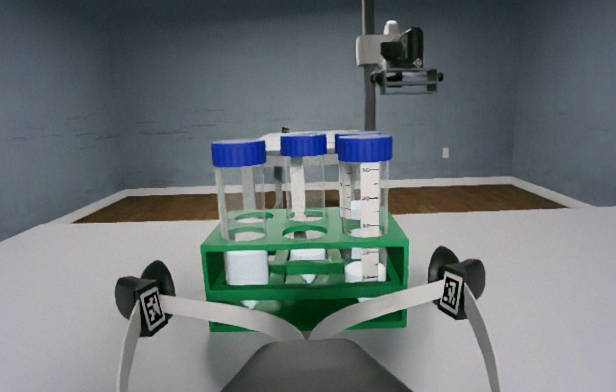

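Request:
{"name": "execute_actions", "arguments": {
  "actions": [
    {"r1":{"base":{"translate_m":0.12}},"r2":{"joints":{"arm_m":0.53},"pace":"slow"}}
  ],
  "cameras": []
}}

Request:
{"name": "execute_actions", "arguments": {
  "actions": [
    {"r1":{"base":{"rotate_rad":-1.571},"pace":"slow"},"r2":{"joints":{"gripper_m":0.08},"pace":"slow"}}
  ],
  "cameras": []
}}

Request:
{"name": "execute_actions", "arguments": {
  "actions": [
    {"r1":{"base":{"translate_m":-0.6}},"r2":{"joints":{"lift_m":0.79},"pace":"slow"}}
  ],
  "cameras": ["r2_wrist_camera","r1_head_camera"]
}}

Scene clock: 141.93 s.
r1.base_odometry: x=-0.164 y=+1.134 heading=-2.762 (m, m, rad; r1's odometry frame)
r1.turned_by_wheels: +0.001 (rad since the last result)
r1.turned_by_imu: +0.000 (rad since the last result)
r1.base_tilt: forward=-0.1 right=+0.1 (deg)
r1.lidar_m: 0.47 1.12 1.52 1.96 2.09 2.89 0.47 0.50 0.73 2.70 1.57 0.90
r1.base_status: done
r1.joint_positions: lift_m=+0.900 arm_m=+0.051 wrist_yaw_rad=+0.000 wrist_pitch_rad=+0.204 wrist_roll_rad=-0.013 gripper_m=+0.081
r1.joint_status: not commanded
r1.motor_effort: lift_m=+22(22) arm_m=-4(4) wrist_yaw_rad=-2(2) wrist_pitch_rad=-13(13) wrist_roll_rad=+0(0) gripper_m=-30(30) wheel_0=+4(7) wheel_1=+3(6) wheel_2=+2(10) (%)
r1.hand_pose: x=+0.5041 y=-0.0874 z=+1.0194 quat_wxyz=(+0.995, -0.006, +0.102, +0.001) (m; r1's base frame)
r1.wrist_depth_mm: 750 750 - - - - 866 / 778 768 - - - - 866 / 809 788 - - - - 866 / 831 831 - - 1025 - 866 / 866 854 214 229 216 809 831 / 878 183 186 209 187 654 904 / 946 931 196 - 946 946 960
r2.base_odometry: x=+1.358 y=+0.375 heading=-1.177 (m, m, rad; r2's odometry frame)
r2.turned_by_wheels: +0.000 (rad since the last result)
r2.turned_by_imu: -0.001 (rad since the last result)
r2.base_tilt: forward=-0.5 right=+0.0 (deg)
r2.lidar_m: 0.61 0.66 1.27 2.38 2.53 0.80 0.78 0.83 2.41 2.33 1.13 0.63
r2.base_status: not commanded
r2.joint_positions: lift_m=+0.733 arm_m=+0.529 wrist_yaw_rad=+0.000 wrist_pitch_rad=+0.202 wrist_roll_rad=+0.014 gripper_m=+0.141
r2.joint_status: all done
r2.motor_effort: lift_m=+16(15) arm_m=+8(7) wrist_yaw_rad=+2(3) wrist_pitch_rad=-5(7) wrist_roll_rad=-1(0) gripper_m=-1(1) wheel_0=+6(6) wheel_1=+6(6) wheel_2=-4(4) (%)
r2.hand_pose: x=+0.9821 y=-0.0875 z=+0.8535 quat_wxyz=(+0.995, +0.007, +0.101, -0.001) (m; r2's base frame)
r2.wrist_depth_mm: - - - - 1255 - - / - - - - - - - / - - - 1921 - - - / - - - - - - - / 410 404 255 236 221 364 355 / 283 202 189 232 198 238 257 / 221 216 203 109 208 206 208
pictures: none
No camera images: the call's "cameras" was empty. Leave "cameras" out to get every camera's image.

Scene clock: 145.13 s.
r1.base_odometry: x=-0.164 y=+1.134 heading=+1.951 (m, m, rad; r1's odometry frame)
r1.turned_by_wheels: -1.570 (rad since the last result)
r1.turned_by_imu: -1.556 (rad since the last result)
r1.base_tilt: forward=-0.2 right=+0.0 (deg)
r1.lidar_m: 0.48 1.60 0.93 0.84 1.16 1.49 1.98 2.13 2.86 0.47 0.51 0.71
r1.base_status: done
r1.joint_positions: lift_m=+0.900 arm_m=+0.051 wrist_yaw_rad=+0.000 wrist_pitch_rad=+0.204 wrist_roll_rad=-0.013 gripper_m=+0.081
r1.joint_status: not commanded
r1.motor_effort: lift_m=+22(22) arm_m=-4(4) wrist_yaw_rad=-1(3) wrist_pitch_rad=-13(13) wrist_roll_rad=+0(0) gripper_m=-29(29) wheel_0=+5(6) wheel_1=+3(8) wheel_2=+3(7) (%)
r1.hand_pose: x=+0.5041 y=-0.0875 z=+1.0194 quat_wxyz=(+0.995, -0.006, +0.102, +0.001) (m; r1's base frame)
r1.wrist_depth_mm: 1661 - - - - - - / 1661 - - - - - - / 1661 - - - - - - / 1661 - - - - - - / 1661 - 214 229 216 - - / 1708 184 186 210 187 1863 - / 1499 1576 197 - 1464 1576 1576
r2.base_odometry: x=+1.358 y=+0.375 heading=-1.177 (m, m, rad; r2's odometry frame)
r2.turned_by_wheels: +0.000 (rad since the last result)
r2.turned_by_imu: -0.001 (rad since the last result)
r2.base_tilt: forward=-0.5 right=+0.0 (deg)
r2.lidar_m: 0.60 0.66 1.27 2.38 2.53 0.80 0.77 0.84 2.40 2.35 1.14 0.62
r2.base_status: not commanded
r2.joint_positions: lift_m=+0.733 arm_m=+0.529 wrist_yaw_rad=+0.000 wrist_pitch_rad=+0.204 wrist_roll_rad=+0.014 gripper_m=+0.080
r2.joint_status: all done
r2.motor_effort: lift_m=+16(16) arm_m=+7(8) wrist_yaw_rad=+2(3) wrist_pitch_rad=-12(13) wrist_roll_rad=-1(1) gripper_m=-19(16) wheel_0=+6(6) wheel_1=+6(6) wheel_2=-4(4) (%)
r2.hand_pose: x=+0.9821 y=-0.0874 z=+0.8530 quat_wxyz=(+0.995, +0.007, +0.102, -0.001) (m; r2's base frame)
r2.wrist_depth_mm: - - - - - - - / - - - - - - - / - - - 1863 1397 - - / - - - - 1430 - - / 404 397 218 229 206 359 351 / 281 180 191 222 191 184 255 / 213 214 184 109 196 205 206
pictures: none
No camera images: the call's "cameras" was empty. Leave "cameras" out to get every camera's image.

Scene clock: 148.63 s.
r1.base_odometry: x=+0.059 y=+0.577 heading=+1.950 (m, m, rad; r1's odometry frame)
r1.turned_by_wheels: +0.000 (rad since the last result)
r1.turned_by_imu: +0.001 (rad since the last result)
r1.base_tilt: forward=-0.1 right=+0.0 (deg)
r1.lidar_m: 0.45 1.26 0.95 1.06 1.09 1.43 1.38 1.45 1.97 3.18 0.83 0.77
r1.base_status: done
r1.joint_positions: lift_m=+0.900 arm_m=+0.051 wrist_yaw_rad=+0.000 wrist_pitch_rad=+0.204 wrist_roll_rad=-0.013 gripper_m=+0.081
r1.joint_status: not commanded
r1.motor_effort: lift_m=+21(22) arm_m=-4(4) wrist_yaw_rad=-2(1) wrist_pitch_rad=-13(13) wrist_roll_rad=+1(0) gripper_m=-31(31) wheel_0=-2(7) wheel_1=-1(6) wheel_2=+0(9) (%)
r1.hand_pose: x=+0.5041 y=-0.0874 z=+1.0195 quat_wxyz=(+0.995, -0.006, +0.102, +0.001) (m; r1's base frame)
r1.wrist_depth_mm: 1708 - - - - - - / 1708 - - - - - - / 1661 - - - - - - / 1661 - - - - - - / 1661 - 215 229 216 946 931 / 1661 184 186 210 187 661 676 / 1537 1537 197 - 1118 1576 591
r2.base_odometry: x=+1.358 y=+0.375 heading=-1.177 (m, m, rad; r2's odometry frame)
r2.turned_by_wheels: +0.000 (rad since the last result)
r2.turned_by_imu: -0.001 (rad since the last result)
r2.base_tilt: forward=-0.5 right=+0.1 (deg)
r2.lidar_m: 0.60 0.65 1.27 2.38 2.53 0.79 0.78 0.83 2.41 2.34 1.12 0.63
r2.base_status: not commanded
r2.joint_positions: lift_m=+0.790 arm_m=+0.529 wrist_yaw_rad=+0.000 wrist_pitch_rad=+0.205 wrist_roll_rad=+0.014 gripper_m=+0.080
r2.joint_status: all done
r2.motor_effort: lift_m=+24(23) arm_m=+7(7) wrist_yaw_rad=+1(2) wrist_pitch_rad=-14(12) wrist_roll_rad=-1(1) gripper_m=-17(20) wheel_0=+6(6) wheel_1=+6(6) wheel_2=-4(4) (%)
r2.hand_pose: x=+0.9821 y=-0.0874 z=+0.9091 quat_wxyz=(+0.995, +0.007, +0.102, -0.001) (m; r2's base frame)
r2.wrist_depth_mm: - - - - - - - / - - - - - - - / - - - 1921 - - - / - - - 1921 - - - / - - 218 230 206 - - / 394 180 191 223 191 185 355 / 298 300 183 109 196 287 290
pictures: r1_head_camera, r2_wrist_camera
camera_calibration (this result's frames):
r2_wrist_camera: T_world_to_cam=[[-0.0535869, -0.997117, -0.0537298, 0.0128545], [-0.226968, 0.0645611, -0.97176, 1.15923], [0.972427, -0.0398787, -0.229773, -0.516465], [0, 0, 0, 1]] pos_world=[0.766022, -0.0826199, 1.00852]
Images, in order (width x height): r1_head_camera 420x560, r2_wrist_camera 616x392.

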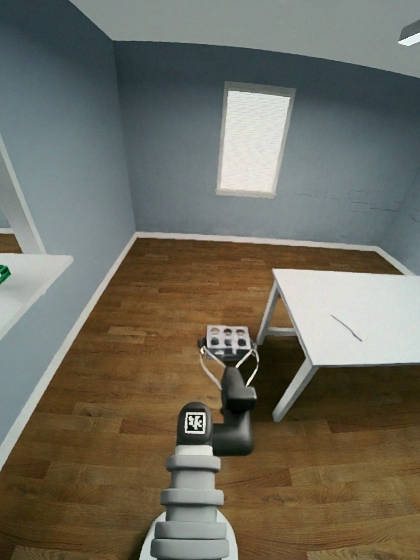

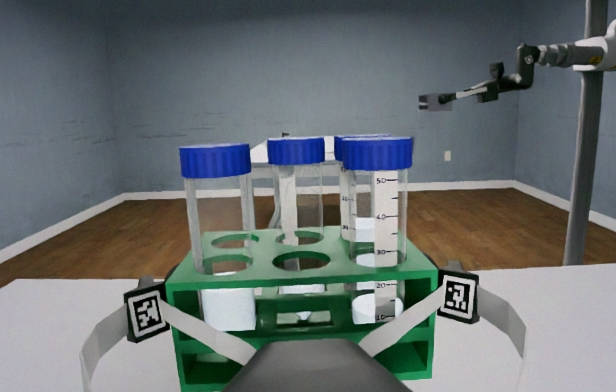

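Request:
{"name": "execute_actions", "arguments": {
  "actions": [
    {"r1":{"base":{"strafe_m":-0.7}},"r2":{"joints":{"arm_m":0.05,"lift_m":0.9,"gripper_m":0.068},"pace":"slow"}}
  ],
  "cameras": []
}}

Request:
{"name": "execute_actions", "arguments": {
  "actions": [
    {"r1":{"joints":{"arm_m":0.3,"lift_m":0.74},"pace":"slow"},"r2":{"base":{"translate_m":-0.4}}}
  ],
  "cameras": []
}}

Request:
{"name": "execute_actions", "arguments": {
  "actions": [
    {"r1":{"joints":{"lift_m":0.685},"pace":"slow"},"r2":{"base":{"rotate_rad":1.571},"pace":"slow"}}
  ],
  "cameras": ["r2_head_camera","r1_head_camera","r1_wrist_camera"]
}}

Scene clock: 158.13 s.
r1.base_odometry: x=+0.709 y=+0.836 heading=+1.951 (m, m, rad; r1's odometry frame)
r1.turned_by_wheels: +0.000 (rad since the last result)
r1.turned_by_imu: +0.000 (rad since the last result)
r1.base_tilt: forward=-0.1 right=-0.1 (deg)
r1.lidar_m: 0.46 0.59 1.64 1.66 1.86 1.44 1.38 1.46 2.03 2.49 0.82 0.61
r1.base_status: done
r1.joint_positions: lift_m=+0.900 arm_m=+0.051 wrist_yaw_rad=+0.000 wrist_pitch_rad=+0.204 wrist_roll_rad=-0.013 gripper_m=+0.081
r1.joint_status: not commanded
r1.motor_effort: lift_m=+21(21) arm_m=-4(4) wrist_yaw_rad=-2(2) wrist_pitch_rad=-13(13) wrist_roll_rad=+0(0) gripper_m=-27(27) wheel_0=+2(10) wheel_1=-1(11) wheel_2=+1(2) (%)
r1.hand_pose: x=+0.5041 y=-0.0874 z=+1.0195 quat_wxyz=(+0.995, -0.006, +0.102, +0.001) (m; r1's base frame)
r1.wrist_depth_mm: - - - - - - - / - - - - - - - / - - - - - - - / - - - - - - - / - - 216 229 215 931 960 / 1983 183 186 209 187 597 668 / 1537 500 196 - 473 521 521
r2.base_odometry: x=+1.358 y=+0.375 heading=-1.177 (m, m, rad; r2's odometry frame)
r2.turned_by_wheels: +0.000 (rad since the last result)
r2.turned_by_imu: -0.003 (rad since the last result)
r2.base_tilt: forward=-0.5 right=+0.0 (deg)
r2.lidar_m: 0.46 0.66 1.29 2.37 2.54 0.79 0.78 0.83 2.41 2.34 1.15 0.49
r2.base_status: not commanded
r2.joint_positions: lift_m=+0.900 arm_m=+0.051 wrist_yaw_rad=+0.000 wrist_pitch_rad=+0.205 wrist_roll_rad=+0.014 gripper_m=+0.068
r2.joint_status: all done
r2.motor_effort: lift_m=+23(21) arm_m=-7(5) wrist_yaw_rad=+2(1) wrist_pitch_rad=-15(15) wrist_roll_rad=+0(1) gripper_m=-22(22) wheel_0=+6(6) wheel_1=+6(6) wheel_2=-4(4) (%)
r2.hand_pose: x=+0.5046 y=-0.0874 z=+1.0191 quat_wxyz=(+0.995, +0.007, +0.102, -0.001) (m; r2's base frame)
r2.wrist_depth_mm: 603 - - - - - - / 603 - - - - - - / 597 - - - - - - / 597 - - - - - - / 597 878 215 227 202 809 732 / 615 177 187 211 188 181 564 / 462 477 179 109 186 462 442
pictures: none
No camera images: the call's "cameras" was empty. Leave "cameras" out to get every camera's image.

Scene clock: 161.93 s.
r1.base_odometry: x=+0.709 y=+0.836 heading=+1.951 (m, m, rad; r1's odometry frame)
r1.turned_by_wheels: +0.000 (rad since the last result)
r1.turned_by_imu: +0.000 (rad since the last result)
r1.base_tilt: forward=-0.1 right=+0.0 (deg)
r1.lidar_m: 0.51 0.61 1.62 1.68 1.85 1.45 1.34 1.47 2.00 2.47 0.81 0.62
r1.base_status: not commanded
r1.joint_positions: lift_m=+0.740 arm_m=+0.299 wrist_yaw_rad=+0.000 wrist_pitch_rad=+0.204 wrist_roll_rad=-0.013 gripper_m=+0.081
r1.joint_status: all done
r1.motor_effort: lift_m=+14(20) arm_m=+4(2) wrist_yaw_rad=-1(1) wrist_pitch_rad=-13(13) wrist_roll_rad=+0(0) gripper_m=-30(27) wheel_0=+2(1) wheel_1=-1(1) wheel_2=+1(1) (%)
r1.hand_pose: x=+0.7526 y=-0.0874 z=+0.8601 quat_wxyz=(+0.995, -0.006, +0.102, +0.001) (m; r1's base frame)
r1.wrist_depth_mm: - - - - - - - / - - - - - - - / - - - - - - - / - - 768 798 820 - - / - 473 215 228 216 512 517 / 342 182 185 209 187 330 370 / 270 274 196 - 262 286 286
r2.base_odometry: x=+1.205 y=+0.745 heading=-1.177 (m, m, rad; r2's odometry frame)
r2.turned_by_wheels: -0.001 (rad since the last result)
r2.turned_by_imu: -0.001 (rad since the last result)
r2.base_tilt: forward=-0.5 right=+0.0 (deg)
r2.lidar_m: 0.48 1.09 1.89 2.41 0.53 0.39 0.39 0.43 2.38 2.33 1.66 0.50
r2.base_status: done
r2.joint_positions: lift_m=+0.900 arm_m=+0.051 wrist_yaw_rad=+0.000 wrist_pitch_rad=+0.205 wrist_roll_rad=+0.014 gripper_m=+0.068
r2.joint_status: not commanded
r2.motor_effort: lift_m=+23(24) arm_m=-7(7) wrist_yaw_rad=+2(1) wrist_pitch_rad=-14(15) wrist_roll_rad=-1(0) gripper_m=-20(20) wheel_0=-5(10) wheel_1=-3(11) wheel_2=+0(11) (%)
r2.hand_pose: x=+0.5046 y=-0.0874 z=+1.0191 quat_wxyz=(+0.995, +0.007, +0.102, -0.001) (m; r2's base frame)
r2.wrist_depth_mm: 917 917 - - - - 854 / 931 946 - - - - 904 / 931 960 - - - - 931 / 976 991 1281 1098 1182 1060 960 / 1042 1008 216 227 203 809 976 / 1060 176 188 212 188 180 1025 / 1098 1098 180 109 186 1078 1060
pictures: none
No camera images: the call's "cameras" was empty. Leave "cameras" out to get every camera's image.

Scene clock: 164.80 s.
r1.base_odometry: x=+0.709 y=+0.836 heading=+1.951 (m, m, rad; r1's odometry frame)
r1.turned_by_wheels: +0.000 (rad since the last result)
r1.turned_by_imu: +0.000 (rad since the last result)
r1.base_tilt: forward=-0.1 right=-0.1 (deg)
r1.lidar_m: 0.56 0.58 1.63 1.63 1.86 1.46 1.37 1.46 1.98 2.48 0.87 0.61
r1.base_status: not commanded
r1.joint_positions: lift_m=+0.686 arm_m=+0.299 wrist_yaw_rad=+0.000 wrist_pitch_rad=+0.191 wrist_roll_rad=-0.013 gripper_m=+0.081
r1.joint_status: all done
r1.motor_effort: lift_m=+10(13) arm_m=+5(4) wrist_yaw_rad=-1(0) wrist_pitch_rad=+23(25) wrist_roll_rad=+0(0) gripper_m=-28(31) wheel_0=+2(2) wheel_1=-1(1) wheel_2=+1(1) (%)
r1.hand_pose: x=+0.7533 y=-0.0876 z=+0.8090 quat_wxyz=(+0.995, -0.006, +0.096, +0.000) (m; r1's base frame)
r1.wrist_depth_mm: - - - - - - - / - - - - - - - / - - - - - - - / - 707 621 647 668 691 723 / 362 368 213 225 227 402 410 / 264 183 191 217 187 183 286 / 206 208 194 - 208 216 220
r2.base_odometry: x=+1.205 y=+0.745 heading=+0.392 (m, m, rad; r2's odometry frame)
r2.turned_by_wheels: +1.570 (rad since the last result)
r2.turned_by_imu: +1.554 (rad since the last result)
r2.base_tilt: forward=-0.5 right=+0.1 (deg)
r2.lidar_m: 0.47 0.50 0.39 0.37 0.42 2.39 2.32 1.68 1.05 1.00 1.08 0.50
r2.base_status: done
r2.joint_positions: lift_m=+0.900 arm_m=+0.051 wrist_yaw_rad=+0.000 wrist_pitch_rad=+0.205 wrist_roll_rad=+0.014 gripper_m=+0.068
r2.joint_status: not commanded
r2.motor_effort: lift_m=+24(23) arm_m=-7(7) wrist_yaw_rad=+0(2) wrist_pitch_rad=-15(15) wrist_roll_rad=+0(0) gripper_m=-21(20) wheel_0=-6(12) wheel_1=-5(11) wheel_2=-4(7) (%)
r2.hand_pose: x=+0.5046 y=-0.0874 z=+1.0191 quat_wxyz=(+0.995, +0.007, +0.102, -0.001) (m; r2's base frame)
r2.wrist_depth_mm: - 1983 1983 1983 1983 1921 1756 / - - - - - - 1756 / - - - - - - 1808 / - - - - - - 1863 / - - 216 227 203 - 1863 / - 177 187 212 188 181 1808 / 1661 1756 179 109 186 1756 1661
pictures: r1_head_camera, r1_wrist_camera, r2_head_camera
camera_calibration (this result's frames):
r1_wrist_camera: T_world_to_cam=[[0.0126743, -0.999463, 0.030205, -0.118121], [-0.225364, -0.0322855, -0.97374, 0.998551], [0.974192, 0.00553434, -0.225652, -0.324608], [0, 0, 0, 1]] pos_world=[0.542765, -0.0840222, 0.902648]
Images, in order (width x height): r1_head_camera 420x560, r1_wrist_camera 616x392, r2_head_camera 420x560.

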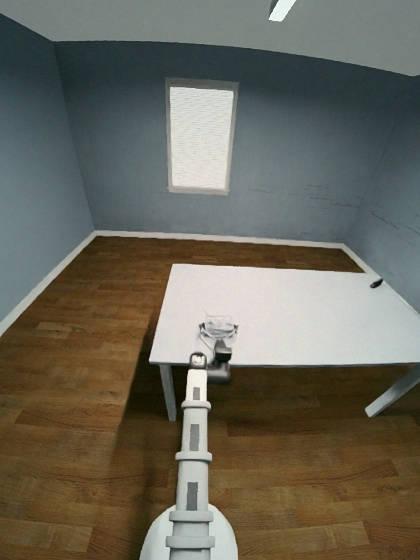

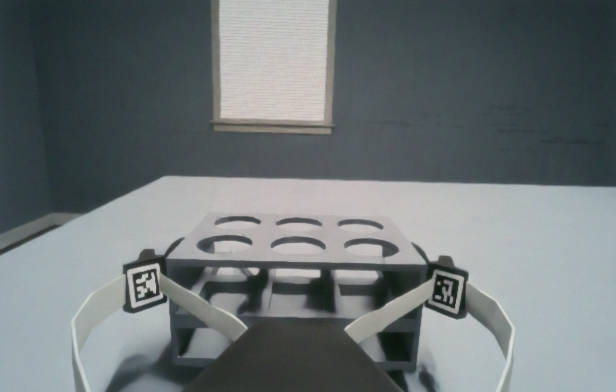

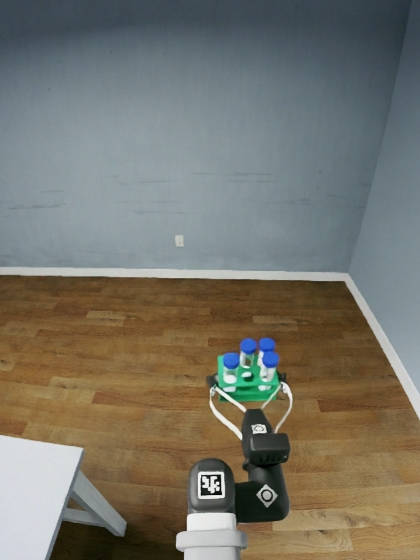

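Request:
{"name": "execute_actions", "arguments": {
  "actions": [
    {"r1":{"joints":{"gripper_m":0.141,"lift_m":0.695},"pace":"slow"},"r2":{"base":{"translate_m":-0.95}}}
  ],
  "cameras": []
}}

Request:
{"name": "execute_actions", "arguments": {
  "actions": [
    {"r1":{"joints":{"arm_m":0.0}},"r2":{"base":{"strafe_m":0.9}}}
  ],
  "cameras": ["r2_head_camera","r1_head_camera"]
}}

Scene clock: 170.63 s.
r1.base_odometry: x=+0.709 y=+0.836 heading=+1.951 (m, m, rad; r1's odometry frame)
r1.turned_by_wheels: +0.000 (rad since the last result)
r1.turned_by_imu: -0.001 (rad since the last result)
r1.base_tilt: forward=+0.0 right=+0.0 (deg)
r1.lidar_m: 0.56 0.61 1.62 1.63 1.84 1.46 1.36 1.44 2.03 2.46 0.83 0.59
r1.base_status: not commanded
r1.joint_positions: lift_m=+0.695 arm_m=+0.299 wrist_yaw_rad=+0.000 wrist_pitch_rad=+0.202 wrist_roll_rad=-0.013 gripper_m=+0.141
r1.joint_status: all done
r1.motor_effort: lift_m=+21(21) arm_m=+4(4) wrist_yaw_rad=-1(0) wrist_pitch_rad=-7(24) wrist_roll_rad=+0(0) gripper_m=+0(29) wheel_0=+2(2) wheel_1=-1(1) wheel_2=+1(1) (%)
r1.hand_pose: x=+0.7527 y=-0.0875 z=+0.8150 quat_wxyz=(+0.995, -0.006, +0.101, +0.000) (m; r1's base frame)
r1.wrist_depth_mm: - - - - - - - / - - - - - - - / - - - - - - - / - 591 609 615 640 654 676 / 364 340 231 233 227 392 402 / 264 244 200 166 204 267 285 / 209 211 205 - 209 220 221
r2.base_odometry: x=+0.327 y=+0.382 heading=+0.392 (m, m, rad; r2's odometry frame)
r2.turned_by_wheels: -0.001 (rad since the last result)
r2.turned_by_imu: -0.002 (rad since the last result)
r2.base_tilt: forward=-0.4 right=+0.1 (deg)
r2.lidar_m: 0.46 0.75 0.91 3.13 1.89 1.42 1.38 1.50 1.18 1.17 1.04 0.50
r2.base_status: done
r2.joint_positions: lift_m=+0.900 arm_m=+0.051 wrist_yaw_rad=+0.000 wrist_pitch_rad=+0.205 wrist_roll_rad=+0.014 gripper_m=+0.068
r2.joint_status: not commanded
r2.motor_effort: lift_m=+23(23) arm_m=-7(7) wrist_yaw_rad=+1(0) wrist_pitch_rad=-16(14) wrist_roll_rad=-1(1) gripper_m=-19(21) wheel_0=-6(13) wheel_1=-6(6) wheel_2=+0(12) (%)
r2.hand_pose: x=+0.5046 y=-0.0874 z=+1.0191 quat_wxyz=(+0.995, +0.007, +0.102, -0.001) (m; r2's base frame)
r2.wrist_depth_mm: - - - - - - 1708 / - - - - - - 1756 / - - - - - - 1756 / - - - - - - 1756 / 1042 1098 216 227 202 - 1756 / 759 177 187 212 187 181 1756 / 691 1756 179 109 186 1661 1618
pictures: none
No camera images: the call's "cameras" was empty. Leave "cameras" out to get every camera's image.

Scene clock: 174.97 s.
r1.base_odometry: x=+0.709 y=+0.836 heading=+1.951 (m, m, rad; r1's odometry frame)
r1.turned_by_wheels: +0.000 (rad since the last result)
r1.turned_by_imu: -0.001 (rad since the last result)
r1.base_tilt: forward=-0.1 right=+0.0 (deg)
r1.lidar_m: 0.56 0.57 1.62 1.63 1.83 1.45 1.39 1.44 2.03 2.48 0.83 0.56
r1.base_status: not commanded
r1.joint_positions: lift_m=+0.695 arm_m=+0.001 wrist_yaw_rad=+0.000 wrist_pitch_rad=+0.202 wrist_roll_rad=-0.013 gripper_m=+0.141
r1.joint_status: all done
r1.motor_effort: lift_m=+21(21) arm_m=-4(6) wrist_yaw_rad=-2(0) wrist_pitch_rad=-8(8) wrist_roll_rad=+0(0) gripper_m=+2(2) wheel_0=+2(1) wheel_1=-1(1) wheel_2=+1(1) (%)
r1.hand_pose: x=+0.4542 y=-0.0874 z=+0.8149 quat_wxyz=(+0.995, -0.006, +0.101, +0.001) (m; r1's base frame)
r1.wrist_depth_mm: - - - - - - - / - - - - - - - / - - - - - - - / - 668 603 525 647 676 683 / 368 359 382 389 392 399 407 / 1499 404 418 165 418 421 427 / 1205 1205 1336 - 1160 1229 1205
r2.base_odometry: x=-0.016 y=+1.214 heading=+0.391 (m, m, rad; r2's odometry frame)
r2.turned_by_wheels: +0.000 (rad since the last result)
r2.turned_by_imu: +0.003 (rad since the last result)
r2.base_tilt: forward=-0.4 right=+0.1 (deg)
r2.lidar_m: 0.47 0.71 1.00 2.23 1.80 1.38 1.34 1.42 2.05 1.92 1.97 0.49
r2.base_status: done
r2.joint_positions: lift_m=+0.900 arm_m=+0.051 wrist_yaw_rad=+0.000 wrist_pitch_rad=+0.205 wrist_roll_rad=+0.014 gripper_m=+0.068
r2.joint_status: not commanded
r2.motor_effort: lift_m=+23(23) arm_m=-7(7) wrist_yaw_rad=+3(1) wrist_pitch_rad=-14(13) wrist_roll_rad=+0(1) gripper_m=-20(20) wheel_0=-4(17) wheel_1=+2(14) wheel_2=+0(2) (%)
r2.hand_pose: x=+0.5046 y=-0.0874 z=+1.0191 quat_wxyz=(+0.995, +0.007, +0.102, -0.001) (m; r2's base frame)
r2.wrist_depth_mm: - - - - - - - / - - - - - - - / - - - - - - - / - - - - - - - / 1060 1025 216 226 204 1118 - / 723 177 187 212 187 181 - / 535 549 180 109 186 535 521
pictures: r1_head_camera, r2_head_camera
Images, in order (width x height): r1_head_camera 420x560, r2_head_camera 420x560.

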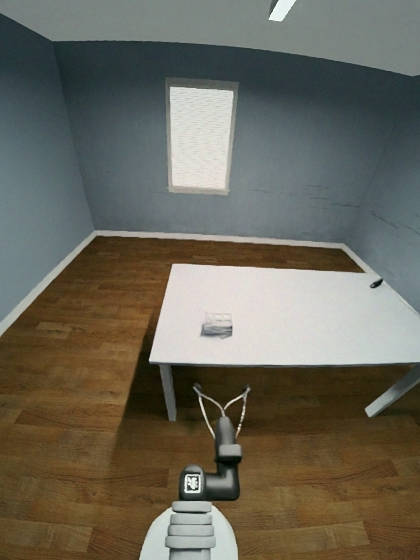

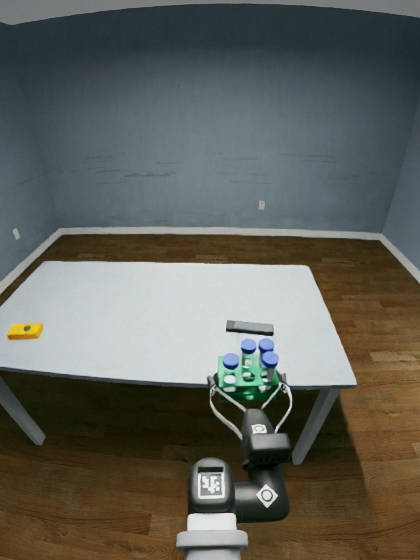

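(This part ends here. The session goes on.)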